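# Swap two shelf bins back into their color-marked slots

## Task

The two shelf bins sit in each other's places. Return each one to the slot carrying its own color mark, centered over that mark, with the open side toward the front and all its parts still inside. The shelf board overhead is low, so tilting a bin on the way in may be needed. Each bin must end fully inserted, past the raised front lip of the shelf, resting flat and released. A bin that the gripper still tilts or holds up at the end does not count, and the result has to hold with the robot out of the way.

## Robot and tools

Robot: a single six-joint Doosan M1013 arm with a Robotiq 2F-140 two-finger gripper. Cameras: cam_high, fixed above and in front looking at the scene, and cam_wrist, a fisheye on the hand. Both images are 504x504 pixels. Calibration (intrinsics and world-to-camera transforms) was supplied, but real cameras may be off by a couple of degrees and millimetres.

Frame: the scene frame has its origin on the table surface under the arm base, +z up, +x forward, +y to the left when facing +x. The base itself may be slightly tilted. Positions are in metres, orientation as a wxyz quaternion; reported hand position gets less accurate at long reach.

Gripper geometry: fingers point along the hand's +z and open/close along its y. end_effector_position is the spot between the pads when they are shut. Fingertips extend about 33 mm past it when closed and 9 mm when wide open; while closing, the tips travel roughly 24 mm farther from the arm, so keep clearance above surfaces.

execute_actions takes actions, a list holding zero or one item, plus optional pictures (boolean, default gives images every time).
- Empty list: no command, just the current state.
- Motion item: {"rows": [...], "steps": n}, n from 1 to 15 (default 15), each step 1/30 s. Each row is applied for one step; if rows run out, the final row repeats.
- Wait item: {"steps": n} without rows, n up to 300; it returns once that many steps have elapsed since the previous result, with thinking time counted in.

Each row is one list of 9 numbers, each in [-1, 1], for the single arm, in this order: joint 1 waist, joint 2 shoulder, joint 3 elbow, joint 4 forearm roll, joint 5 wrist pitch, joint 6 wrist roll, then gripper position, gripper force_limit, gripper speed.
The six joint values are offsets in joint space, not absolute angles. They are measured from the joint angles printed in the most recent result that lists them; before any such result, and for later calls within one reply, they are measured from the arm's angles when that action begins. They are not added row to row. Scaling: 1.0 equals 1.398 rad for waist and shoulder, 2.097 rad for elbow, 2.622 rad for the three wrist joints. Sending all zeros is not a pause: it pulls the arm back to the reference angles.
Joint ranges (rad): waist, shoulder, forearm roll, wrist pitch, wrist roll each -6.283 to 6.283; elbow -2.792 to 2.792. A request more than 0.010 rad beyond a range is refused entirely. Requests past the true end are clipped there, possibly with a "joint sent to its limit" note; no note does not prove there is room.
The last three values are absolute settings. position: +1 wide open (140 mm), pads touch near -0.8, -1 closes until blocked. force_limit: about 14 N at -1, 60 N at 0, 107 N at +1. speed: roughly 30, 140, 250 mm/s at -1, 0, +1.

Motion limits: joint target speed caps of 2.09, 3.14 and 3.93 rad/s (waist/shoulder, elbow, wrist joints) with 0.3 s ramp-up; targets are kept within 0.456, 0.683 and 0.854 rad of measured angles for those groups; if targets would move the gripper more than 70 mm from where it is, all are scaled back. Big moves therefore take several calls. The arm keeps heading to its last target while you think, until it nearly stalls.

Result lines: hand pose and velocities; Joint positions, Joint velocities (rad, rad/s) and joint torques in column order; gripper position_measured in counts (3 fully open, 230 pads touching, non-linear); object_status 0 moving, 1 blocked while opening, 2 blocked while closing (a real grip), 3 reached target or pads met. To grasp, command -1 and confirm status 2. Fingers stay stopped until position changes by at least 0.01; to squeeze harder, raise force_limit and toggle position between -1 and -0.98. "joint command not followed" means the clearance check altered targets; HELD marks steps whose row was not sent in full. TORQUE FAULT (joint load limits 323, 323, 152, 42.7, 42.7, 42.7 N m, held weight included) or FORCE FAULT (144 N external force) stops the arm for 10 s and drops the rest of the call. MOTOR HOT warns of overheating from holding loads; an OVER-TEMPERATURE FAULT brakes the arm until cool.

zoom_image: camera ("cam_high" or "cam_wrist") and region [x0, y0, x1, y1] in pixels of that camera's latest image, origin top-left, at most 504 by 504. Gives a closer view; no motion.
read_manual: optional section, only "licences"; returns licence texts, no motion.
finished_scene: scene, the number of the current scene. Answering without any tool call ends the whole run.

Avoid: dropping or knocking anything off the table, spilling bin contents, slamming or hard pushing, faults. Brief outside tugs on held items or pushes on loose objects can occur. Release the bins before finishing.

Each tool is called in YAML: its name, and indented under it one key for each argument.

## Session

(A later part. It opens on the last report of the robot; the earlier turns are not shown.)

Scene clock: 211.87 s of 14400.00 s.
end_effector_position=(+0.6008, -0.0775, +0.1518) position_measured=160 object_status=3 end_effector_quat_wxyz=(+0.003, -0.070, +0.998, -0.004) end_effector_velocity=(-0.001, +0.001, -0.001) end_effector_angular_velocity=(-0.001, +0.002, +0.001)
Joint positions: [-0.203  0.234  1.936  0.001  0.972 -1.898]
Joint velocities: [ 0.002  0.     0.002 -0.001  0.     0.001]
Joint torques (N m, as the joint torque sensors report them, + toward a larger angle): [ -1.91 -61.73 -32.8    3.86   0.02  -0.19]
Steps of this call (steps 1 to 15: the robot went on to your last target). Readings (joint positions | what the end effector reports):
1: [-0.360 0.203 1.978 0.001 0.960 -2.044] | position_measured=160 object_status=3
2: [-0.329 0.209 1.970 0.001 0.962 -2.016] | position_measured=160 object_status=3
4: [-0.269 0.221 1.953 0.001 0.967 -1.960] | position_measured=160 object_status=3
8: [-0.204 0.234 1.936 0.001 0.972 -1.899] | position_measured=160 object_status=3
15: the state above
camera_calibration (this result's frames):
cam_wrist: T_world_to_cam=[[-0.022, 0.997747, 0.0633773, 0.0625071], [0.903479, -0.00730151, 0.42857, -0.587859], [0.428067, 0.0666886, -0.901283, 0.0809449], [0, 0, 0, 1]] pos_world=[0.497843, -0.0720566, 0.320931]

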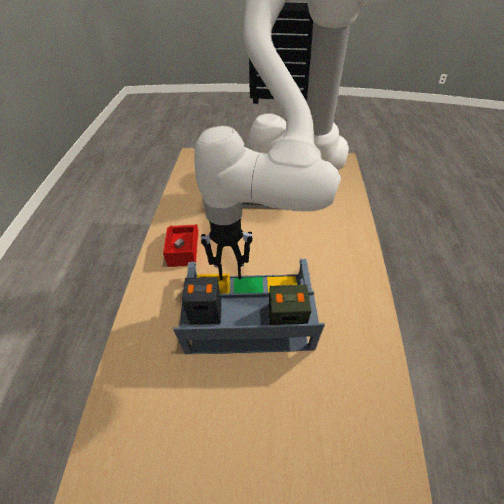

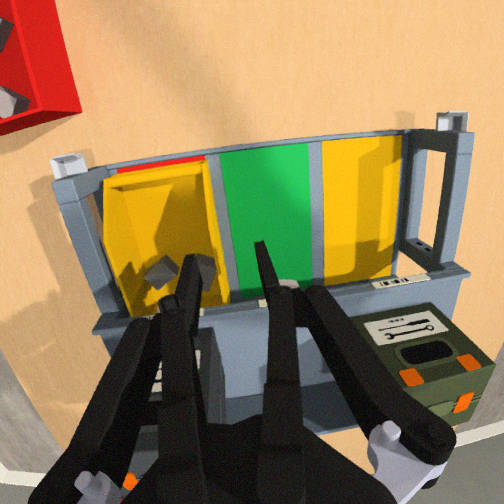

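execute_actions:
  actions:
    - {"rows": [[-0.013, 0, 0, 0, 0, -0.007, -0.25, 0.8, 0.5],[-0.013, 0, 0, 0, 0, -0.007, -0.25, 0.8, 0.5],[-0.013, 0, 0, 0, 0, -0.007, -0.25, 0.8, 0.5],[-0.013, 0.0632, 0.0299, 0, -0.0577, -0.007, -0.25, 0.8, 0.5]], "steps": 15}
  pictures: false

execute_actions:
  actions:
    - {"rows": [[0, 0, 0, 0, 0, 0, -1, 0.8, 0]], "steps": 15}

Scene clock: 217.60 s of 14400.00 s.
end_effector_position=(+0.5997, -0.0892, +0.0709) position_measured=160 object_status=3 end_effector_quat_wxyz=(+0.003, -0.070, +0.998, -0.004) end_effector_velocity=(+0.001, -0.000, -0.000) end_effector_angular_velocity=(-0.000, -0.002, -0.000)
Joint positions: [-0.221  0.323  1.998  0.001  0.82  -1.917]
Joint velocities: [ 0.     0.001 -0.001  0.    -0.002  0.   ]
Joint torques (N m, as the joint torque sensors report them, + toward a larger angle): [ -2.27 -66.51 -29.14   3.44   0.1   -0.18]
Steps of this call (steps 1 to 15: the robot went on to your last target; steps 16 to 90: nothing new was sent; then 2.23 s passed at rest; steps 91 to 105: all 15 steps of this action). Readings (joint positions | what the end effector reports):
91: [-0.203 0.234 1.936 0.001 0.972 -1.899] | position_measured=160 object_status=3
92: [-0.209 0.234 1.936 0.001 0.972 -1.905] | position_measured=160 object_status=3
94: [-0.221 0.235 1.936 0.001 0.971 -1.916] | position_measured=160 object_status=3
98: [-0.221 0.298 1.981 0.001 0.863 -1.917] | position_measured=160 object_status=3
105: the state above

Scene clock: 218.10 s of 14400.00 s.
end_effector_position=(+0.5998, -0.0892, +0.0710) position_measured=232 object_status=0 end_effector_quat_wxyz=(+0.003, -0.070, +0.998, -0.004) end_effector_velocity=(-0.000, -0.001, +0.001) end_effector_angular_velocity=(-0.000, -0.001, -0.002)
Joint positions: [-0.221  0.323  1.998  0.001  0.82  -1.917]
Joint velocities: [-0.002 -0.001  0.     0.     0.001  0.   ]
Joint torques (N m, as the joint torque sensors report them, + toward a larger angle): [ -2.59 -63.08 -27.3    3.06   0.07  -0.18]
Steps of this call (steps 1 to 15: all 15 steps of this action). Readings (joint positions | what the end effector reports):
1: [-0.221 0.323 1.998 0.001 0.820 -1.917] | position_measured=160 object_status=0
2: [-0.221 0.323 1.998 0.001 0.820 -1.917] | position_measured=166 object_status=0
4: [-0.221 0.323 1.998 0.001 0.820 -1.917] | position_measured=181 object_status=0
8: [-0.221 0.323 1.998 0.001 0.820 -1.917] | position_measured=211 object_status=0
15: the state above
camera_calibration (this result's frames):
cam_wrist: T_world_to_cam=[[-0.0221778, 0.997751, 0.0632537, 0.0793473], [0.903384, -0.00710241, 0.428773, -0.552337], [0.428258, 0.0666516, -0.901195, 0.00917397], [0, 0, 0, 1]] pos_world=[0.496803, -0.0837032, 0.240076]

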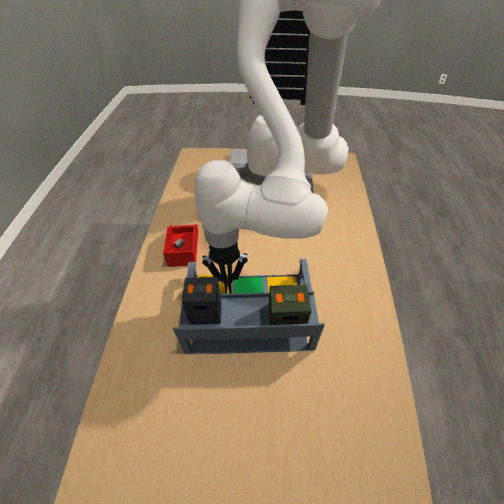

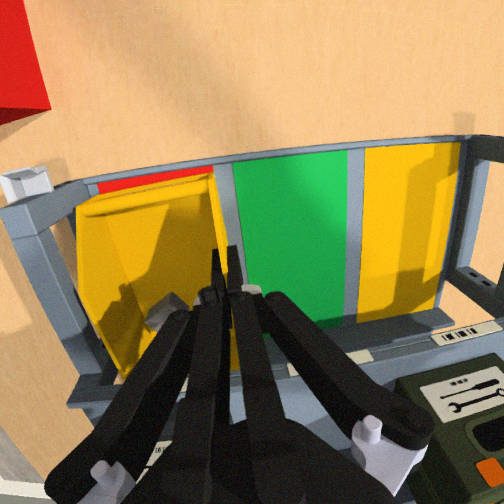

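execute_actions:
  actions:
    - {"rows": [[0, 0.005, -0.009, 0, 0.015, 0, -1, 0.8, 0],[0, 0.005, -0.009, 0, 0.015, 0, -1, 0.8, 0],[0, 0.01, -0.019, 0, 0.03, 0, -1, 0.8, 0],[0, 0.01, -0.019, 0, 0.03, 0, -1, 0.8, 0],[0, 0.0144, -0.028, 0, 0.0455, 0, -1, 0.8, 0]], "steps": 10}
  pictures: false

execute_actions:
  actions:
    - {"rows": [[-0.0062, -0.0116, 0.0094, 0, -0.0013, -0.0033, -1, 0.8, 0],[-0.0124, -0.0231, 0.0187, 0, -0.0026, -0.0066, -1, 0.8, 0],[-0.0186, -0.0347, 0.0281, 0, -0.004, -0.0099, -1, 0.8, 0],[-0.0248, -0.0462, 0.0374, 0, -0.0053, -0.0132, -1, 0.8, 0],[-0.031, -0.0578, 0.0468, 0, -0.0066, -0.0165, -1, 0.8, 0],[-0.0372, -0.0694, 0.0561, 0, -0.0079, -0.0199, -1, 0.8, 0],[-0.0434, -0.0809, 0.0655, 0, -0.0092, -0.0232, -1, 0.8, 0],[-0.0496, -0.0925, 0.0748, 0, -0.0105, -0.0265, -1, 0.8, 0],[-0.0558, -0.104, 0.0842, 0, -0.0119, -0.0298, -1, 0.8, 0],[-0.062, -0.1156, 0.0935, 0, -0.0132, -0.0331, -1, 0.8, 0],[-0.0682, -0.1271, 0.1029, 0, -0.0145, -0.0364, -1, 0.8, 0],[-0.0744, -0.1387, 0.1122, 0, -0.0158, -0.0397, -1, 0.8, 0]], "steps": 15}

Scene clock: 233.70 s of 14400.00 s.
end_effector_position=(+0.5992, -0.0889, +0.0839) position_measured=232 object_status=3 end_effector_quat_wxyz=(-0.036, -0.070, +0.997, +0.007) end_effector_velocity=(-0.001, +0.002, -0.001) end_effector_angular_velocity=(+0.001, +0.004, +0.002)
Joint positions: [-0.221  0.343  1.94   0.001  0.939 -1.917]
Joint velocities: [0.003 0.001 0.    0.    0.003 0.001]
Joint torques (N m, as the joint torque sensors report them, + toward a larger angle): [ -1.93 -71.63 -31.91   3.47   0.41  -0.22]
Steps of this call (steps 1 to 15: the robot went on to your last target; steps 16 to 90: nothing new was sent; then 12.27 s passed at rest; steps 91 to 100: all 10 steps of this action). Readings (joint positions | what the end effector reports):
91: [-0.221 0.323 1.998 0.001 0.822 -1.917] | position_measured=232 object_status=3
92: [-0.221 0.325 1.993 0.001 0.834 -1.917] | position_measured=232 object_status=3
94: [-0.221 0.333 1.971 0.001 0.876 -1.917] | position_measured=232 object_status=3
98: [-0.221 0.343 1.940 0.001 0.939 -1.917] | position_measured=232 object_status=3
100: the state above

Scene clock: 234.20 s of 14400.00 s.
end_effector_position=(+0.4611, -0.1104, +0.0953) position_measured=232 object_status=3 end_effector_quat_wxyz=(-0.035, -0.070, +0.997, +0.011) end_effector_velocity=(-0.022, -0.004, +0.002) end_effector_angular_velocity=(-0.002, -0.010, -0.001)
Joint positions: [-0.325  0.149  2.175  0.001  0.898 -2.02 ]
Joint velocities: [-0.022 -0.037  0.04  -0.    -0.014 -0.021]
Joint torques (N m, as the joint torque sensors report them, + toward a larger angle): [ -1.37 -23.57 -43.33   5.24  -1.34   0.07]
Steps of this call (steps 1 to 15: all 15 steps of this action). Readings (joint positions | what the end effector reports):
1: [-0.221 0.342 1.940 0.001 0.939 -1.917] | position_measured=232 object_status=3
2: [-0.225 0.336 1.948 0.001 0.939 -1.920] | position_measured=232 object_status=3
4: [-0.240 0.308 1.982 0.001 0.932 -1.935] | position_measured=232 object_status=3
8: [-0.274 0.245 2.059 0.001 0.919 -1.969] | position_measured=232 object_status=3
15: the state above
camera_calibration (this result's frames):
cam_wrist: T_world_to_cam=[[-0.0156712, 0.995888, 0.0892235, 0.0901656], [0.933664, -0.0173575, 0.357729, -0.44591], [0.357807, 0.0889108, -0.929553, 0.129595], [0, 0, 0, 1]] pos_world=[0.371373, -0.109057, 0.271936]

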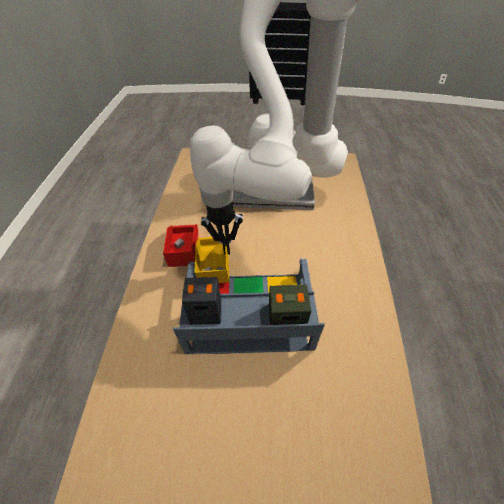

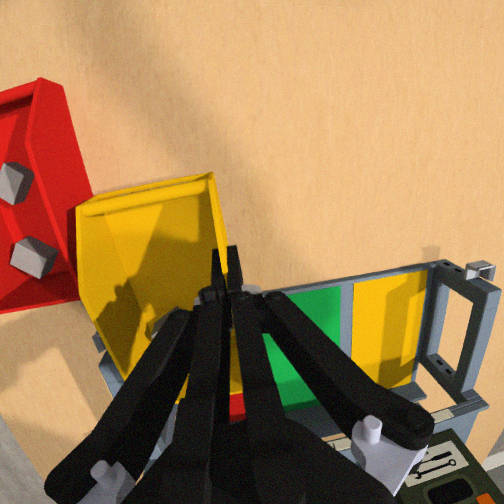

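execute_actions:
  actions:
    - {"rows": [[0, -0.04, 0.0, 0, 0.02, 0, -1, 0.8, 0],[0, -0.04, 0.0, 0, 0.02, 0, -1, 0.8, 0],[0, -0.04, 0.0, 0, 0.02, 0, -1, 0.8, 0],[0, -0.09, 0.014, 0, 0.02, 0, -1, 0.8, 0],[0, -0.09, 0.014, 0, 0.02, 0, -1, 0.8, 0],[0, -0.09, 0.014, 0, 0.02, 0, -1, 0.8, 0],[0, -0.1376, 0.028, 0, 0.0203, 0, -1, 0.8, 0]], "steps": 13}
  pictures: false

execute_actions:
  actions:
    - {"rows": [[0.3712, -0.0217, 0.0309, 0, -0.0133, 0.1979, -1, 0.8, 0]], "steps": 15}
  pictures: false

execute_actions:
  actions:
    - {"steps": 10}
  pictures: false

execute_actions:
  actions:
    - {"rows": [[0, 0.04, 0.017, 0, -0.035, 0, -1, 0.8, 0],[0, 0.04, 0.017, 0, -0.035, 0, -1, 0.8, 0],[0, 0.04, 0.017, 0, -0.035, 0, -1, 0.8, 0],[0, 0.04, 0.017, 0, -0.035, 0, -1, 0.8, 0],[0, 0.06, 0.026, 0, -0.053, 0, -1, 0.8, 0],[0, 0.06, 0.026, 0, -0.053, 0, -1, 0.8, 0],[0, 0.06, 0.026, 0, -0.053, 0, -1, 0.8, 0],[0, 0.0755, 0.0323, 0, -0.0661, 0, -1, 0.8, 0]], "steps": 15}

Scene clock: 248.57 s of 14400.00 s.
end_effector_position=(+0.4180, -0.0962, +0.1579) position_measured=232 object_status=3 end_effector_quat_wxyz=(+0.003, -0.070, +0.998, -0.004) end_effector_velocity=(-0.002, +0.001, -0.002) end_effector_angular_velocity=(+0.001, +0.005, +0.001)
Joint positions: [-0.325 -0.043  2.233  0.001  0.952 -2.02 ]
Joint velocities: [ 0.     0.002  0.003 -0.     0.    -0.001]
Joint torques (N m, as the joint torque sensors report them, + toward a larger angle): [ -1.53 -34.43 -34.82   3.84  -0.43  -0.26]
Steps of this call (steps 1 to 15: the robot went on to your last target; steps 16 to 90: nothing new was sent; then 10.93 s passed at rest; steps 91 to 103: all 13 steps of this action). Readings (joint positions | what the end effector reports):
91: [-0.325 0.148 2.175 0.001 0.899 -2.021] | position_measured=232 object_status=3
92: [-0.325 0.142 2.175 0.001 0.905 -2.021] | position_measured=232 object_status=3
94: [-0.325 0.110 2.175 0.001 0.935 -2.021] | position_measured=232 object_status=3
98: [-0.325 0.016 2.206 0.001 0.951 -2.020] | position_measured=232 object_status=3
103: the state above

Scene clock: 249.07 s of 14400.00 s.
end_effector_position=(+0.3929, +0.0912, +0.1417) position_measured=232 object_status=3 end_effector_quat_wxyz=(+0.003, -0.069, +0.998, -0.004) end_effector_velocity=(-0.141, +0.370, -0.034) end_effector_angular_velocity=(-0.000, -0.001, +0.035)
Joint positions: [ 0.124 -0.069  2.29   0.001  0.921 -1.57 ]
Joint velocities: [ 0.961 -0.056  0.117 -0.    -0.063  0.926]
Joint torques (N m, as the joint torque sensors report them, + toward a larger angle): [ -8.18 -28.6  -34.32   3.2   -0.11  -0.33]
Steps of this call (steps 1 to 15: all 15 steps of this action). Readings (joint positions | what the end effector reports):
1: [-0.324 -0.043 2.233 0.001 0.952 -2.019] | position_measured=232 object_status=3
2: [-0.318 -0.043 2.234 0.001 0.952 -2.012] | position_measured=232 object_status=3
4: [-0.283 -0.046 2.239 0.001 0.949 -1.972] | position_measured=232 object_status=3
8: [-0.140 -0.054 2.258 0.001 0.939 -1.826] | position_measured=232 object_status=3
15: the state above

Scene clock: 249.40 s of 14400.00 s.
end_effector_position=(+0.3817, +0.1178, +0.1393) position_measured=232 object_status=3 end_effector_quat_wxyz=(+0.003, -0.070, +0.998, -0.004) end_effector_velocity=(-0.001, -0.000, -0.000) end_effector_angular_velocity=(-0.001, +0.002, +0.001)
Joint positions: [ 0.194 -0.073  2.298  0.001  0.917 -1.501]
Joint velocities: [-0.    -0.     0.001 -0.     0.001 -0.001]
Joint torques (N m, as the joint torque sensors report them, + toward a larger angle): [ -1.82 -29.78 -33.97   3.38  -0.36  -0.24]
Steps of this call (steps 1 to 10: the robot went on to your last target). Readings (joint positions | what the end effector reports):
1: [0.153 -0.071 2.293 0.001 0.919 -1.542] | position_measured=232 object_status=3
2: [0.174 -0.072 2.296 0.001 0.918 -1.522] | position_measured=232 object_status=3
4: [0.193 -0.073 2.298 0.001 0.917 -1.503] | position_measured=232 object_status=3
8: [0.194 -0.073 2.298 0.001 0.917 -1.501] | position_measured=232 object_status=3
10: the state above

Scene clock: 249.90 s of 14400.00 s.
end_effector_position=(+0.3821, +0.1172, +0.0692) position_measured=232 object_status=3 end_effector_quat_wxyz=(+0.003, -0.070, +0.998, -0.004) end_effector_velocity=(-0.001, -0.001, -0.001) end_effector_angular_velocity=(-0.000, +0.003, -0.002)
Joint positions: [ 0.194  0.032  2.366  0.001  0.743 -1.501]
Joint velocities: [-0.001  0.001  0.001  0.001  0.    -0.   ]
Joint torques (N m, as the joint torque sensors report them, + toward a larger angle): [ -2.08 -37.24 -29.27   2.99  -0.37  -0.28]
Steps of this call (steps 1 to 15: all 15 steps of this action). Readings (joint positions | what the end effector reports):
1: [0.194 -0.073 2.299 0.001 0.915 -1.501] | position_measured=232 object_status=3
2: [0.194 -0.067 2.302 0.001 0.905 -1.501] | position_measured=232 object_status=3
4: [0.194 -0.035 2.323 0.001 0.853 -1.501] | position_measured=232 object_status=3
8: [0.194 0.011 2.353 0.001 0.778 -1.501] | position_measured=232 object_status=3
15: the state above
camera_calibration (this result's frames):
cam_wrist: T_world_to_cam=[[-0.0220656, 0.997752, 0.0632825, -0.131321], [0.903564, -0.00718824, 0.428393, -0.353447], [0.427884, 0.0666326, -0.901374, 0.087188], [0, 0, 0, 1]] pos_world=[0.279158, 0.122676, 0.238313]

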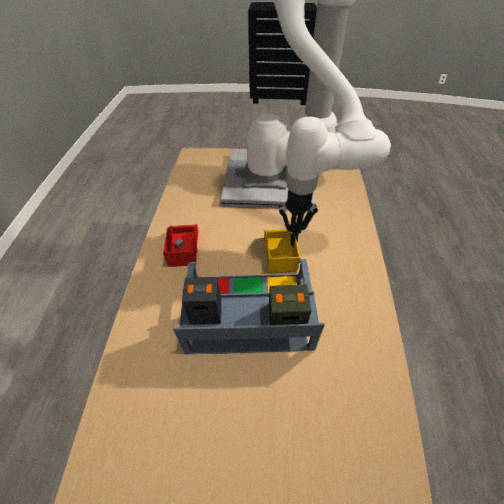

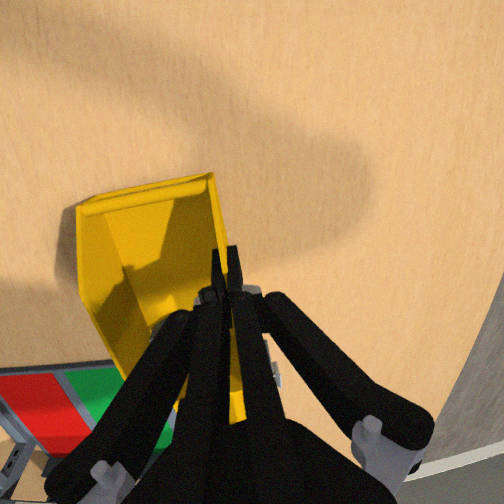

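execute_actions:
  actions:
    - {"rows": [[0, 0, 0, 0, 0, 0, -0.25, 0.8, 0.5]], "steps": 9}
  pictures: false

execute_actions:
  actions:
    - {"rows": [[0, -0.0755, -0.0323, 0, 0.0661, 0, -0.25, 0.8, 0.5]], "steps": 10}
  pictures: false

execute_actions:
  actions:
    - {"rows": [[-0.183, 0, 0, 0, 0, -0.0976, -0.25, 0.8, 0.5]], "steps": 15}

Scene clock: 255.47 s of 14400.00 s.
end_effector_position=(+0.3823, +0.1172, +0.0692) position_measured=160 object_status=0 end_effector_quat_wxyz=(+0.003, -0.070, +0.998, -0.004) end_effector_velocity=(+0.000, -0.001, -0.000) end_effector_angular_velocity=(+0.000, +0.000, -0.002)
Joint positions: [ 0.194  0.032  2.366  0.001  0.743 -1.501]
Joint velocities: [-0.002  0.001 -0.     0.    -0.     0.   ]
Joint torques (N m, as the joint torque sensors report them, + toward a larger angle): [ -2.21 -34.09 -27.11   3.2   -0.02  -0.23]
Steps of this call (steps 1 to 15: the robot went on to your last target; steps 16 to 90: nothing new was sent; then 2.27 s passed at rest; steps 91 to 99: all 9 steps of this action). Readings (joint positions | what the end effector reports):
91: [0.194 0.032 2.366 0.001 0.743 -1.501] | position_measured=232 object_status=0
92: [0.194 0.032 2.366 0.001 0.743 -1.501] | position_measured=230 object_status=0
94: [0.194 0.032 2.366 0.001 0.743 -1.501] | position_measured=203 object_status=0
98: [0.194 0.032 2.366 0.001 0.743 -1.501] | position_measured=162 object_status=0
99: the state above

Scene clock: 255.80 s of 14400.00 s.
end_effector_position=(+0.3819, +0.1178, +0.1394) position_measured=160 object_status=3 end_effector_quat_wxyz=(+0.003, -0.070, +0.998, -0.004) end_effector_velocity=(-0.002, -0.000, -0.001) end_effector_angular_velocity=(-0.001, +0.009, -0.001)
Joint positions: [ 0.194 -0.074  2.298  0.001  0.916 -1.501]
Joint velocities: [-0.     0.004 -0.001  0.001  0.006  0.   ]
Joint torques (N m, as the joint torque sensors report them, + toward a larger angle): [ -1.34 -24.28 -30.96   3.6   -0.12  -0.2 ]
Steps of this call (steps 1 to 10: all 10 steps of this action). Readings (joint positions | what the end effector reports):
1: [0.194 0.031 2.366 0.001 0.744 -1.501] | position_measured=160 object_status=0
2: [0.194 0.025 2.362 0.001 0.755 -1.501] | position_measured=160 object_status=0
4: [0.194 -0.010 2.339 0.001 0.813 -1.501] | position_measured=160 object_status=0
8: [0.194 -0.073 2.298 0.001 0.915 -1.501] | position_measured=160 object_status=3
10: the state above

Scene clock: 256.30 s of 14400.00 s.
end_effector_position=(+0.3989, +0.0173, +0.1403) position_measured=160 object_status=3 end_effector_quat_wxyz=(+0.003, -0.070, +0.998, -0.004) end_effector_velocity=(+0.001, -0.001, -0.000) end_effector_angular_velocity=(+0.000, +0.000, -0.000)
Joint positions: [-0.062 -0.074  2.298  0.001  0.917 -1.757]
Joint velocities: [-0.003  0.001 -0.001  0.    -0.001 -0.002]
Joint torques (N m, as the joint torque sensors report them, + toward a larger angle): [ -1.72 -28.07 -31.65   3.77  -0.18   0.03]
Steps of this call (steps 1 to 15: all 15 steps of this action). Readings (joint positions | what the end effector reports):
1: [0.193 -0.074 2.298 0.001 0.916 -1.502] | position_measured=160 object_status=3
2: [0.187 -0.074 2.298 0.001 0.917 -1.509] | position_measured=160 object_status=3
4: [0.152 -0.074 2.298 0.001 0.917 -1.544] | position_measured=160 object_status=3
8: [0.010 -0.074 2.298 0.001 0.917 -1.686] | position_measured=160 object_status=3
15: the state above
camera_calibration (this result's frames):
cam_wrist: T_world_to_cam=[[-0.0220964, 0.997748, 0.0633347, -0.0357605], [0.90331, -0.00722241, 0.428928, -0.399813], [0.428419, 0.0666886, -0.901116, 0.150547], [0, 0, 0, 1]] pos_world=[0.295868, 0.0227526, 0.309416]

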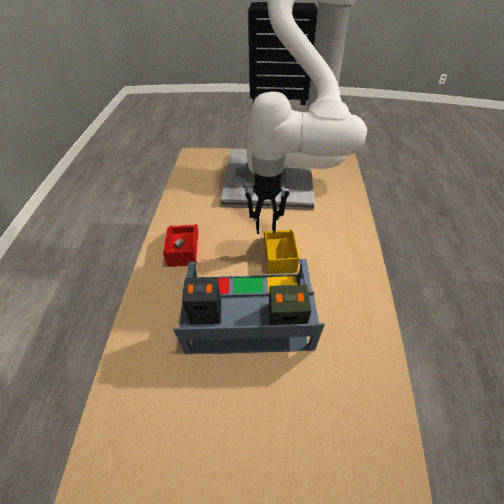

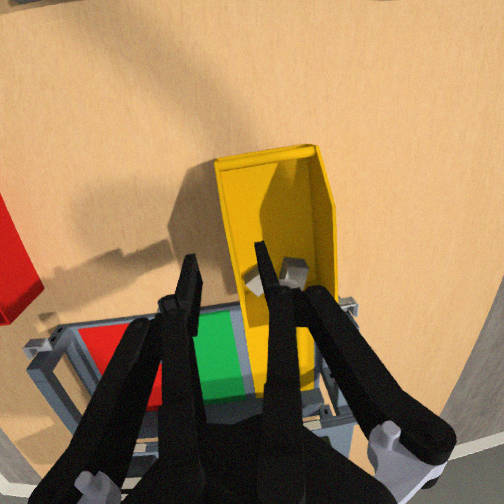

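execute_actions:
  actions:
    - {"rows": [[0, 0.078, 0.033, 0, -0.068, 0, -0.25, 0.8, 0.5]], "steps": 11}
  pictures: false

execute_actions:
  actions:
    - {"rows": [[0, 0, 0, 0, 0, 0, -1, 0.8, 0]], "steps": 15}
  pictures: false

Scene clock: 260.07 s of 14400.00 s.
end_effector_position=(+0.3995, +0.0166, +0.0683) position_measured=160 object_status=3 end_effector_quat_wxyz=(+0.003, -0.070, +0.998, -0.004) end_effector_velocity=(+0.001, +0.000, +0.000) end_effector_angular_velocity=(-0.001, -0.003, +0.003)
Joint positions: [-0.062  0.036  2.367  0.001  0.738 -1.757]
Joint velocities: [ 0.001 -0.    -0.    -0.001 -0.003 -0.001]
Joint torques (N m, as the joint torque sensors report them, + toward a larger angle): [ -2.06 -35.15 -25.39   2.77  -0.08  -0.24]
Steps of this call (steps 1 to 15: the robot went on to your last target; steps 16 to 90: nothing new was sent; then 0.40 s passed at rest; steps 91 to 101: all 11 steps of this action). Readings (joint positions | what the end effector reports):
91: [-0.062 -0.073 2.298 0.001 0.915 -1.757] | position_measured=160 object_status=3
92: [-0.062 -0.067 2.302 0.001 0.904 -1.757] | position_measured=160 object_status=3
94: [-0.062 -0.032 2.325 0.001 0.847 -1.757] | position_measured=160 object_status=3
98: [-0.062 0.035 2.367 0.001 0.740 -1.757] | position_measured=160 object_status=3
101: the state above

Scene clock: 260.57 s of 14400.00 s.
end_effector_position=(+0.3995, +0.0166, +0.0683) position_measured=232 object_status=0 end_effector_quat_wxyz=(+0.003, -0.070, +0.998, -0.004) end_effector_velocity=(-0.000, -0.001, +0.000) end_effector_angular_velocity=(-0.000, -0.001, +0.000)
Joint positions: [-0.062  0.035  2.367  0.001  0.738 -1.757]
Joint velocities: [-0.001 -0.001  0.    -0.001  0.    -0.001]
Joint torques (N m, as the joint torque sensors report them, + toward a larger angle): [ -3.08 -24.8  -23.83   3.03  -3.15   0.98]
Steps of this call (steps 1 to 15: all 15 steps of this action). Readings (joint positions | what the end effector reports):
1: [-0.062 0.036 2.367 0.001 0.738 -1.757] | position_measured=160 object_status=0
2: [-0.062 0.036 2.367 0.001 0.738 -1.757] | position_measured=166 object_status=0
4: [-0.062 0.036 2.367 0.001 0.738 -1.757] | position_measured=181 object_status=0
8: [-0.062 0.036 2.367 0.001 0.738 -1.757] | position_measured=211 object_status=0
15: the state above

execute_actions:
  actions:
    - {"rows": [[0, -0.008, -0.019, 0, 0.035, 0, -1, 0.8, 0],[0, -0.008, -0.019, 0, 0.035, 0, -1, 0.8, 0],[0, -0.008, -0.019, 0, 0.035, 0, -1, 0.8, 0],[0, -0.0155, -0.0377, 0, 0.0695, 0, -1, 0.8, 0]], "steps": 11}
  pictures: false

execute_actions:
  actions:
    - {"rows": [[0, 0.03, -0.016, 0, -0.0033, 0, -1, 0.8, 0],[0, 0.03, -0.016, 0, -0.0033, 0, -1, 0.8, 0],[0, 0.03, -0.016, 0, -0.0033, 0, -1, 0.8, 0],[0, 0.0605, -0.0321, 0, -0.0066, 0, -1, 0.8, 0]], "steps": 11}

Scene clock: 276.00 s of 14400.00 s.
end_effector_position=(+0.3985, +0.0170, +0.1096) position_measured=232 object_status=3 end_effector_quat_wxyz=(-0.038, -0.070, +0.997, +0.000) end_effector_velocity=(-0.002, +0.001, -0.000) end_effector_angular_velocity=(+0.000, +0.006, -0.000)
Joint positions: [-0.062  0.014  2.288  0.001  0.92  -1.757]
Joint velocities: [ 0.002 -0.     0.001  0.     0.005  0.002]
Joint torques (N m, as the joint torque sensors report them, + toward a larger angle): [ -1.08 -35.73 -32.     3.54   0.09  -0.24]
Steps of this call (steps 1 to 15: the robot went on to your last target; steps 16 to 90: nothing new was sent; then 12.07 s passed at rest; steps 91 to 101: all 11 steps of this action). Readings (joint positions | what the end effector reports):
91: [-0.062 0.036 2.367 0.001 0.740 -1.757] | position_measured=232 object_status=3
92: [-0.062 0.034 2.362 0.001 0.752 -1.757] | position_measured=232 object_status=3
94: [-0.062 0.027 2.337 0.001 0.809 -1.757] | position_measured=232 object_status=3
98: [-0.062 0.014 2.289 0.001 0.918 -1.757] | position_measured=232 object_status=3
101: the state above

Scene clock: 276.37 s of 14400.00 s.
end_effector_position=(+0.4443, +0.0148, +0.0998) position_measured=232 object_status=3 end_effector_quat_wxyz=(-0.038, -0.070, +0.997, +0.000) end_effector_velocity=(+0.001, -0.002, +0.000) end_effector_angular_velocity=(-0.000, -0.002, -0.003)
Joint positions: [-0.062  0.099  2.221  0.001  0.903 -1.757]
Joint velocities: [-0.003 -0.    -0.001 -0.    -0.001  0.   ]
Joint torques (N m, as the joint torque sensors report them, + toward a larger angle): [ -1.4  -46.3  -31.09   3.64   0.34  -0.33]
Steps of this call (steps 1 to 11: all 11 steps of this action). Readings (joint positions | what the end effector reports):
1: [-0.062 0.014 2.288 0.001 0.920 -1.757] | position_measured=232 object_status=3
2: [-0.062 0.020 2.283 0.001 0.920 -1.757] | position_measured=232 object_status=3
4: [-0.062 0.049 2.260 0.001 0.913 -1.757] | position_measured=232 object_status=3
8: [-0.062 0.098 2.221 0.001 0.903 -1.757] | position_measured=232 object_status=3
11: the state above
camera_calibration (this result's frames):
cam_wrist: T_world_to_cam=[[-0.0160648, 0.997513, 0.0686287, -0.0329372], [0.935234, -0.00928708, 0.353909, -0.43014], [0.353666, 0.0698693, -0.932758, 0.131087], [0, 0, 0, 1]] pos_world=[0.355391, 0.0197016, 0.276763]

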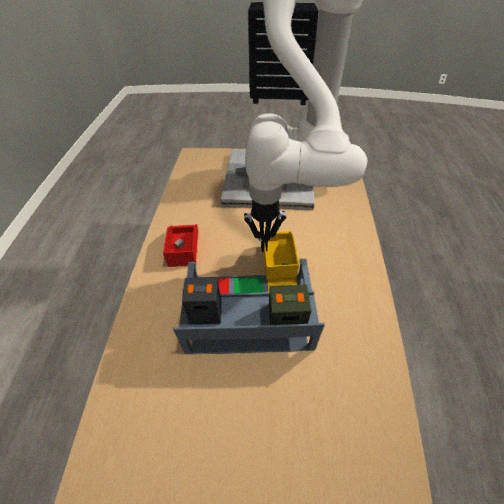

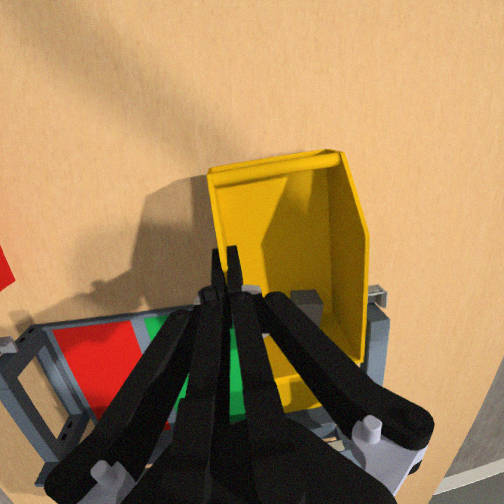

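execute_actions:
  actions:
    - {"rows": [[0.003, 0.0133, -0.0102, 0, 0.0011, 0.0016, -1, 0.8, 0],[0.006, 0.0266, -0.0204, 0, 0.0022, 0.0032, -1, 0.8, 0],[0.009, 0.0399, -0.0306, 0, 0.0033, 0.0048, -1, 0.8, 0],[0.012, 0.0532, -0.0408, 0, 0.0043, 0.0064, -1, 0.8, 0],[0.015, 0.0665, -0.051, 0, 0.0054, 0.008, -1, 0.8, 0],[0.018, 0.0798, -0.0612, 0, 0.0065, 0.0096, -1, 0.8, 0],[0.021, 0.0931, -0.0714, 0, 0.0076, 0.0112, -1, 0.8, 0],[0.024, 0.1064, -0.0816, 0, 0.0087, 0.0128, -1, 0.8, 0],[0.027, 0.1197, -0.0918, 0, 0.0098, 0.0144, -1, 0.8, 0],[0.03, 0.133, -0.102, 0, 0.0108, 0.016, -1, 0.8, 0],[0.033, 0.1463, -0.1122, 0, 0.0119, 0.0176, -1, 0.8, 0],[0.036, 0.1596, -0.1224, 0, 0.013, 0.0192, -1, 0.8, 0]], "steps": 15}
  pictures: false

execute_actions:
  actions:
    - {"steps": 5}

Scene clock: 284.10 s of 14400.00 s.
end_effector_position=(+0.5900, +0.0375, +0.0857) position_measured=232 object_status=3 end_effector_quat_wxyz=(-0.038, -0.070, +0.997, -0.002) end_effector_velocity=(+0.052, +0.012, -0.013) end_effector_angular_velocity=(-0.002, -0.006, +0.003)
Joint positions: [-0.012  0.321  1.965  0.001  0.937 -1.707]
Joint velocities: [ 0.02   0.082 -0.089 -0.001  0.001  0.018]
Joint torques (N m, as the joint torque sensors report them, + toward a larger angle): [   0.4  -103.88  -21.33    2.48    2.14   -0.28]
Steps of this call (steps 1 to 15: the robot went on to your last target; steps 16 to 90: nothing new was sent; then 4.23 s passed at rest; steps 91 to 105: all 15 steps of this action). Readings (joint positions | what the end effector reports):
91: [-0.062 0.099 2.220 0.001 0.903 -1.757] | position_measured=232 object_status=3
92: [-0.061 0.105 2.213 0.001 0.904 -1.756] | position_measured=232 object_status=3
94: [-0.054 0.136 2.178 0.001 0.909 -1.749] | position_measured=232 object_status=3
98: [-0.037 0.209 2.094 0.001 0.920 -1.732] | position_measured=232 object_status=3
105: the state above

Scene clock: 284.27 s of 14400.00 s.
end_effector_position=(+0.5904, +0.0377, +0.0856) position_measured=232 object_status=3 end_effector_quat_wxyz=(-0.038, -0.070, +0.997, -0.002) end_effector_velocity=(-0.001, +0.001, +0.000) end_effector_angular_velocity=(+0.000, -0.000, +0.002)
Joint positions: [-0.011  0.322  1.964  0.001  0.937 -1.707]
Joint velocities: [ 0.002 -0.001  0.001  0.     0.    -0.   ]
Joint torques (N m, as the joint torque sensors report them, + toward a larger angle): [ -2.34 -70.58 -31.82   3.9    0.27  -0.24]
Steps of this call (steps 1 to 5: the robot went on to your last target). Readings (joint positions | what the end effector reports):
1: [-0.012 0.322 1.964 0.001 0.937 -1.707] | position_measured=232 object_status=3
2: [-0.011 0.322 1.964 0.001 0.937 -1.707] | position_measured=232 object_status=3
4: [-0.011 0.322 1.964 0.001 0.937 -1.707] | position_measured=232 object_status=3
5: the state above
camera_calibration (this result's frames):
cam_wrist: T_world_to_cam=[[-0.0161842, 0.997781, 0.0645889, -0.0520437], [0.935547, -0.00768356, 0.35312, -0.561664], [0.352832, 0.0661408, -0.933346, 0.0652521], [0, 0, 0, 1]] pos_world=[0.501598, 0.0432968, 0.262599]

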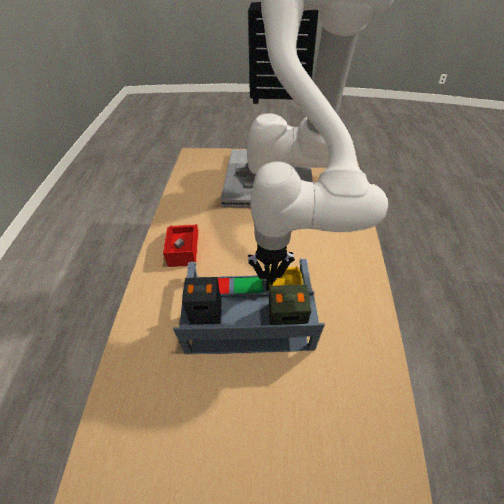

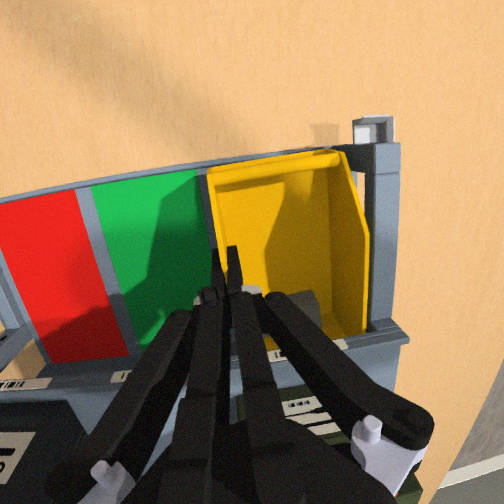

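execute_actions:
  actions:
    - {"rows": [[0, -0.005, 0.007, 0, -0.0135, 0, -1, 0.8, 0],[0, -0.005, 0.007, 0, -0.0135, 0, -1, 0.8, 0],[0, -0.01, 0.0144, 0, -0.027, 0, -1, 0.8, 0],[0, -0.01, 0.0144, 0, -0.027, 0, -1, 0.8, 0],[0, -0.0145, 0.0216, 0, -0.0406, 0, -1, 0.8, 0]], "steps": 12}
  pictures: false

execute_actions:
  actions:
    - {"rows": [[0, 0, 0, 0, 0, 0, -0.25, 0.8, 0.5]], "steps": 10}

Scene clock: 290.03 s of 14400.00 s.
end_effector_position=(+0.5962, +0.0376, +0.0779) position_measured=232 object_status=3 end_effector_quat_wxyz=(+0.002, -0.070, +0.998, -0.004) end_effector_velocity=(+0.001, -0.001, +0.000) end_effector_angular_velocity=(-0.000, -0.001, -0.002)
Joint positions: [-0.011  0.301  2.01   0.001  0.831 -1.707]
Joint velocities: [-0.002  0.001 -0.001 -0.001 -0.     0.001]
Joint torques (N m, as the joint torque sensors report them, + toward a larger angle): [ -2.05 -68.15 -31.77   3.53  -0.33  -0.19]
Steps of this call (steps 1 to 15: the robot went on to your last target; steps 16 to 90: nothing new was sent; then 2.37 s passed at rest; steps 91 to 102: all 12 steps of this action). Readings (joint positions | what the end effector reports):
91: [-0.011 0.321 1.965 0.001 0.936 -1.707] | position_measured=232 object_status=3
92: [-0.011 0.319 1.969 0.001 0.924 -1.707] | position_measured=232 object_status=3
94: [-0.011 0.312 1.986 0.001 0.885 -1.707] | position_measured=232 object_status=3
98: [-0.011 0.301 2.010 0.001 0.832 -1.707] | position_measured=232 object_status=3
102: the state above

Scene clock: 290.37 s of 14400.00 s.
end_effector_position=(+0.5962, +0.0376, +0.0779) position_measured=160 object_status=0 end_effector_quat_wxyz=(+0.002, -0.070, +0.998, -0.004) end_effector_velocity=(-0.001, -0.000, +0.000) end_effector_angular_velocity=(-0.001, +0.002, -0.000)
Joint positions: [-0.011  0.301  2.01   0.001  0.831 -1.707]
Joint velocities: [ 0.    -0.001  0.001 -0.001  0.002  0.001]
Joint torques (N m, as the joint torque sensors report them, + toward a larger angle): [ -2.17 -64.56 -29.55   3.33   0.01  -0.19]
Steps of this call (steps 1 to 10: all 10 steps of this action). Readings (joint positions | what the end effector reports):
1: [-0.011 0.301 2.010 0.001 0.831 -1.707] | position_measured=232 object_status=0
2: [-0.011 0.301 2.010 0.001 0.831 -1.707] | position_measured=230 object_status=0
4: [-0.011 0.301 2.010 0.001 0.831 -1.707] | position_measured=203 object_status=0
8: [-0.011 0.301 2.010 0.001 0.831 -1.707] | position_measured=162 object_status=0
10: the state above
camera_calibration (this result's frames):
cam_wrist: T_world_to_cam=[[-0.0220433, 0.997749, 0.0633375, -0.0478051], [0.903733, -0.00720572, 0.428036, -0.55131], [0.427529, 0.0666756, -0.90154, 0.00901966], [0, 0, 0, 1]] pos_world=[0.493327, 0.0431235, 0.24714]

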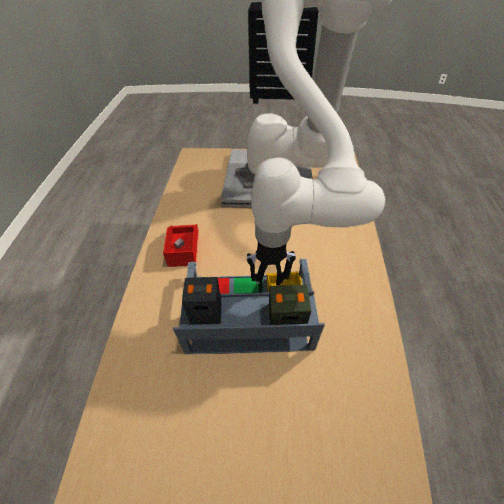

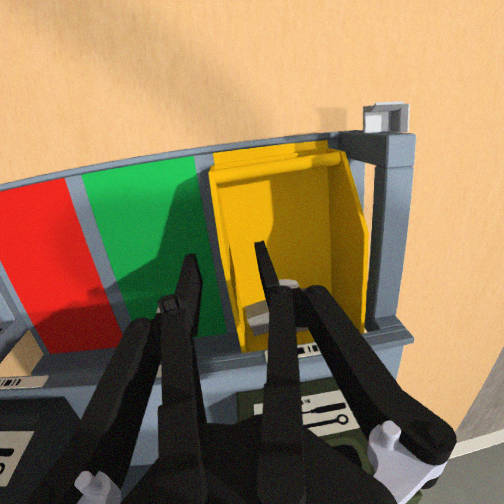

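execute_actions:
  actions:
    - {"rows": [[0, -0.0534, -0.0305, 0, 0.0527, 0, -0.25, 0.8, 0.5]], "steps": 10}
  pictures: false

execute_actions:
  actions:
    - {"rows": [[-0.455, -0.1594, 0.1226, 0, -0.013, -0.2426, -0.25, 0.8, 0.5]], "steps": 15}
  pictures: false

execute_actions:
  actions:
    - {"steps": 12}

Scene clock: 299.23 s of 14400.00 s.
end_effector_position=(+0.5995, +0.0383, +0.1507) position_measured=160 object_status=3 end_effector_quat_wxyz=(+0.003, -0.070, +0.998, -0.004) end_effector_velocity=(-0.002, -0.000, -0.003) end_effector_angular_velocity=(+0.001, +0.007, +0.000)
Joint positions: [-0.011  0.227  1.946  0.001  0.969 -1.707]
Joint velocities: [-0.001  0.004  0.001  0.001  0.002 -0.002]
Joint torques (N m, as the joint torque sensors report them, + toward a larger angle): [ -1.25 -61.4  -33.3    3.9    0.07  -0.25]
Steps of this call (steps 1 to 15: the robot went on to your last target; steps 16 to 90: nothing new was sent; then 5.53 s passed at rest; steps 91 to 100: all 10 steps of this action). Readings (joint positions | what the end effector reports):
91: [-0.011 0.301 2.009 0.001 0.832 -1.707] | position_measured=160 object_status=3
92: [-0.011 0.295 2.004 0.001 0.844 -1.707] | position_measured=160 object_status=3
94: [-0.011 0.261 1.975 0.001 0.908 -1.707] | position_measured=160 object_status=3
98: [-0.011 0.226 1.946 0.001 0.969 -1.707] | position_measured=160 object_status=3
100: the state above

Scene clock: 299.73 s of 14400.00 s.
end_effector_position=(+0.4813, -0.1544, +0.1553) position_measured=160 object_status=3 end_effector_quat_wxyz=(+0.003, -0.082, +0.997, -0.004) end_effector_velocity=(-0.340, -0.393, -0.004) end_effector_angular_velocity=(-0.001, -0.003, -0.100)
Joint positions: [-0.396  0.083  2.111  0.001  0.947 -2.117]
Joint velocities: [-0.971 -0.307  0.353 -0.001 -0.048 -0.871]
Joint torques (N m, as the joint torque sensors report them, + toward a larger angle): [ -0.26 -45.66 -31.15   3.69  -0.38  -0.34]
Steps of this call (steps 1 to 15: all 15 steps of this action). Readings (joint positions | what the end effector reports):
1: [-0.012 0.226 1.946 0.001 0.969 -1.708] | position_measured=160 object_status=3
2: [-0.018 0.224 1.950 0.001 0.969 -1.717] | position_measured=160 object_status=3
4: [-0.054 0.206 1.970 0.001 0.966 -1.766] | position_measured=160 object_status=3
8: [-0.173 0.155 2.028 0.001 0.958 -1.911] | position_measured=160 object_status=3
15: the state above

Scene clock: 300.13 s of 14400.00 s.
end_effector_position=(+0.3848, -0.2380, +0.1522) position_measured=160 object_status=3 end_effector_quat_wxyz=(+0.003, -0.070, +0.998, -0.004) end_effector_velocity=(+0.000, -0.000, +0.000) end_effector_angular_velocity=(+0.000, +0.000, +0.002)
Joint positions: [-0.648  0.004  2.203  0.001  0.935 -2.343]
Joint velocities: [-0.     0.001 -0.001  0.     0.001 -0.002]
Joint torques (N m, as the joint torque sensors report them, + toward a larger angle): [ -1.77 -36.52 -31.75   3.75  -0.08  -0.39]
Steps of this call (steps 1 to 12: the robot went on to your last target). Readings (joint positions | what the end effector reports):
1: [-0.429 0.073 2.123 0.001 0.946 -2.146] | position_measured=160 object_status=3
2: [-0.462 0.062 2.135 0.001 0.944 -2.176] | position_measured=160 object_status=3
4: [-0.530 0.041 2.160 0.001 0.941 -2.237] | position_measured=160 object_status=3
8: [-0.636 0.008 2.199 0.001 0.936 -2.332] | position_measured=160 object_status=3
12: the state above
camera_calibration (this result's frames):
cam_wrist: T_world_to_cam=[[-0.0219286, 0.997761, 0.0631872, 0.217883], [0.903344, -0.00730547, 0.428855, -0.393986], [0.428356, 0.0664839, -0.901161, 0.184278], [0, 0, 0, 1]] pos_world=[0.281745, -0.232525, 0.32126]

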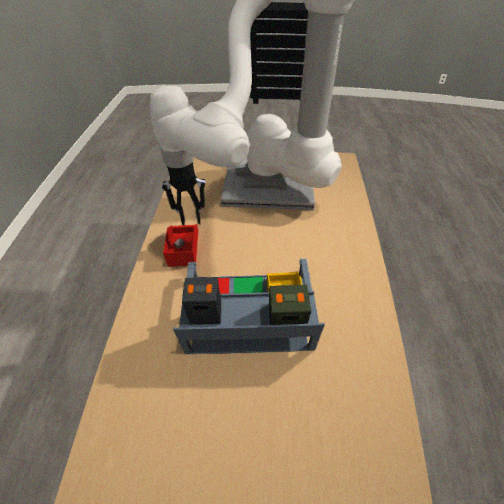

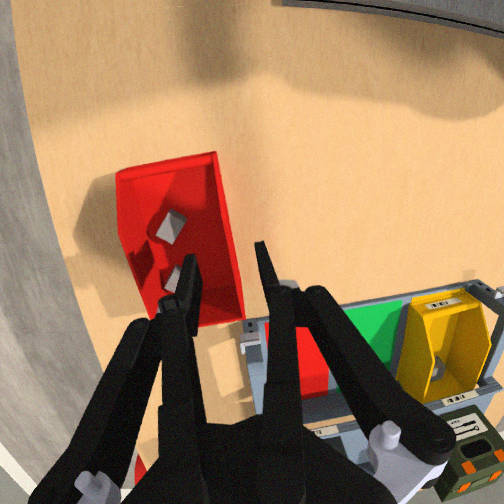

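execute_actions:
  actions:
    - {"rows": [[0, 0.0803, 0.0356, 0, -0.0714, 0, -0.25, 0.8, 0.5]], "steps": 11}
  pictures: false

execute_actions:
  actions:
    - {"rows": [[0, 0, 0, 0, 0, 0, -1, 0.8, 0]], "steps": 15}
  pictures: false

Scene clock: 305.47 s of 14400.00 s.
end_effector_position=(+0.3851, -0.2387, +0.0701) position_measured=160 object_status=3 end_effector_quat_wxyz=(+0.003, -0.070, +0.998, -0.004) end_effector_velocity=(+0.002, +0.000, +0.001) end_effector_angular_velocity=(-0.004, -0.005, +0.004)
Joint positions: [-0.648  0.116  2.278  0.001  0.748 -2.343]
Joint velocities: [ 0.003 -0.003  0.    -0.001 -0.004 -0.001]
Joint torques (N m, as the joint torque sensors report them, + toward a larger angle): [ -1.79 -43.04 -26.39   3.26  -0.07  -0.24]
Steps of this call (steps 1 to 30: the robot went on to your last target; steps 31 to 90: nothing new was sent; then 1.97 s passed at rest; steps 91 to 101: all 11 steps of this action). Readings (joint positions | what the end effector reports):
91: [-0.648 0.004 2.203 0.001 0.934 -2.343] | position_measured=160 object_status=3
92: [-0.648 0.010 2.207 0.001 0.923 -2.343] | position_measured=160 object_status=3
94: [-0.648 0.046 2.231 0.001 0.864 -2.343] | position_measured=160 object_status=3
98: [-0.648 0.115 2.277 0.001 0.750 -2.343] | position_measured=160 object_status=3
101: the state above

Scene clock: 305.97 s of 14400.00 s.
end_effector_position=(+0.3852, -0.2388, +0.0701) position_measured=232 object_status=0 end_effector_quat_wxyz=(+0.003, -0.070, +0.998, -0.004) end_effector_velocity=(+0.001, +0.000, -0.000) end_effector_angular_velocity=(+0.001, +0.001, +0.001)
Joint positions: [-0.648  0.116  2.277  0.001  0.748 -2.343]
Joint velocities: [ 0.001  0.002 -0.001  0.001  0.    -0.   ]
Joint torques (N m, as the joint torque sensors report them, + toward a larger angle): [ -1.46 -36.5  -24.13   3.41  -1.44  -0.15]
Steps of this call (steps 1 to 15: all 15 steps of this action). Readings (joint positions | what the end effector reports):
1: [-0.648 0.116 2.278 0.001 0.748 -2.343] | position_measured=160 object_status=0
2: [-0.648 0.116 2.278 0.001 0.748 -2.343] | position_measured=166 object_status=0
4: [-0.648 0.116 2.278 0.001 0.748 -2.343] | position_measured=181 object_status=0
8: [-0.648 0.116 2.278 0.001 0.748 -2.343] | position_measured=211 object_status=0
15: the state above

execute_actions:
  actions:
    - {"rows": [[0, -0.04, -0.018, 0, 0.036, 0, -1, 0.8, 0],[0, -0.04, -0.018, 0, 0.036, 0, -1, 0.8, 0],[0, -0.04, -0.018, 0, 0.036, 0, -1, 0.8, 0],[0, -0.12, -0.053, 0, 0.106, 0, -1, 0.8, 0]], "steps": 14}
  pictures: false

execute_actions:
  actions:
    - {"rows": [[0.2423, 0, 0, 0, 0, 0.1293, -1, 0.8, 0]], "steps": 15}
  pictures: false

execute_actions:
  actions:
    - {"rows": [[0, 0.1537, -0.0124, 0, -0.0412, 0, -1, 0.8, 0]], "steps": 15}

Scene clock: 324.70 s of 14400.00 s.
end_effector_position=(+0.3801, -0.2345, +0.1939) position_measured=232 object_status=3 end_effector_quat_wxyz=(+0.003, -0.070, +0.998, -0.005) end_effector_velocity=(-0.001, +0.000, -0.000) end_effector_angular_velocity=(+0.002, +0.001, -0.003)
Joint positions: [-0.648 -0.052  2.166  0.001  1.026 -2.343]
Joint velocities: [-0.001 -0.     0.     0.001  0.001  0.002]
Joint torques (N m, as the joint torque sensors report them, + toward a larger angle): [ -1.08 -35.97 -36.94   3.97  -0.32  -0.11]
Steps of this call (steps 1 to 15: the robot went on to your last target; steps 16 to 90: nothing new was sent; then 15.27 s passed at rest; steps 91 to 104: all 14 steps of this action). Readings (joint positions | what the end effector reports):
91: [-0.648 0.116 2.277 0.001 0.749 -2.343] | position_measured=232 object_status=3
92: [-0.648 0.110 2.274 0.001 0.760 -2.343] | position_measured=232 object_status=3
94: [-0.648 0.077 2.251 0.001 0.815 -2.343] | position_measured=232 object_status=3
98: [-0.648 -0.023 2.185 0.001 0.978 -2.343] | position_measured=232 object_status=3
104: the state above

Scene clock: 325.20 s of 14400.00 s.
end_effector_position=(+0.4368, -0.0945, +0.1930) position_measured=232 object_status=3 end_effector_quat_wxyz=(+0.003, -0.070, +0.998, -0.004) end_effector_velocity=(+0.001, +0.006, +0.000) end_effector_angular_velocity=(-0.001, -0.000, -0.005)
Joint positions: [-0.309 -0.052  2.166  0.001  1.026 -2.005]
Joint velocities: [ 0.015 -0.    -0.    -0.001  0.     0.02 ]
Joint torques (N m, as the joint torque sensors report them, + toward a larger angle): [-11.45 -30.06 -37.08   3.3   -0.39  -0.06]
Steps of this call (steps 1 to 15: all 15 steps of this action). Readings (joint positions | what the end effector reports):
1: [-0.647 -0.052 2.166 0.001 1.026 -2.342] | position_measured=232 object_status=3
2: [-0.641 -0.052 2.166 0.001 1.026 -2.336] | position_measured=232 object_status=3
4: [-0.606 -0.052 2.166 0.001 1.026 -2.300] | position_measured=232 object_status=3
8: [-0.466 -0.052 2.166 0.001 1.026 -2.161] | position_measured=232 object_status=3
15: the state above

Scene clock: 325.70 s of 14400.00 s.
end_effector_position=(+0.4786, -0.1077, +0.1024) position_measured=232 object_status=3 end_effector_quat_wxyz=(-0.035, -0.070, +0.997, +0.010) end_effector_velocity=(-0.001, -0.001, -0.001) end_effector_angular_velocity=(+0.001, +0.001, -0.003)
Joint positions: [-0.309  0.163  2.14   0.001  0.918 -2.005]
Joint velocities: [-0.002  0.001  0.001  0.    -0.     0.   ]
Joint torques (N m, as the joint torque sensors report them, + toward a larger angle): [ -2.17 -52.08 -31.42   3.5    0.19  -0.21]
Steps of this call (steps 1 to 15: all 15 steps of this action). Readings (joint positions | what the end effector reports):
1: [-0.309 -0.051 2.166 0.001 1.026 -2.004] | position_measured=232 object_status=3
2: [-0.309 -0.045 2.166 0.001 1.023 -2.004] | position_measured=232 object_status=3
4: [-0.309 -0.010 2.161 0.001 1.004 -2.004] | position_measured=232 object_status=3
8: [-0.309 0.120 2.146 0.001 0.940 -2.004] | position_measured=232 object_status=3
15: the state above
camera_calibration (this result's frames):
cam_wrist: T_world_to_cam=[[-0.016062, 0.996009, 0.0877955, 0.0875531], [0.933521, -0.016515, 0.358143, -0.464597], [0.358164, 0.0877114, -0.92953, 0.129348], [0, 0, 0, 1]] pos_world=[0.388789, -0.106222, 0.278938]

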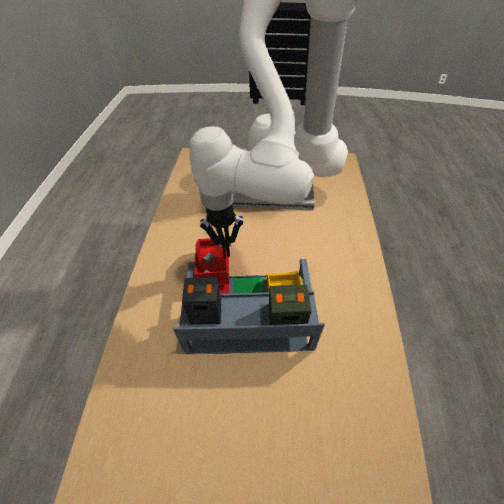

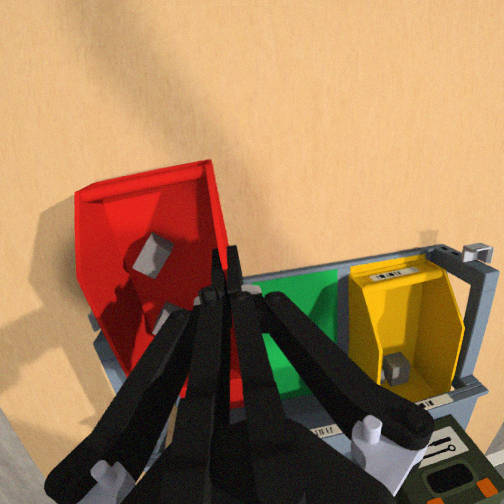

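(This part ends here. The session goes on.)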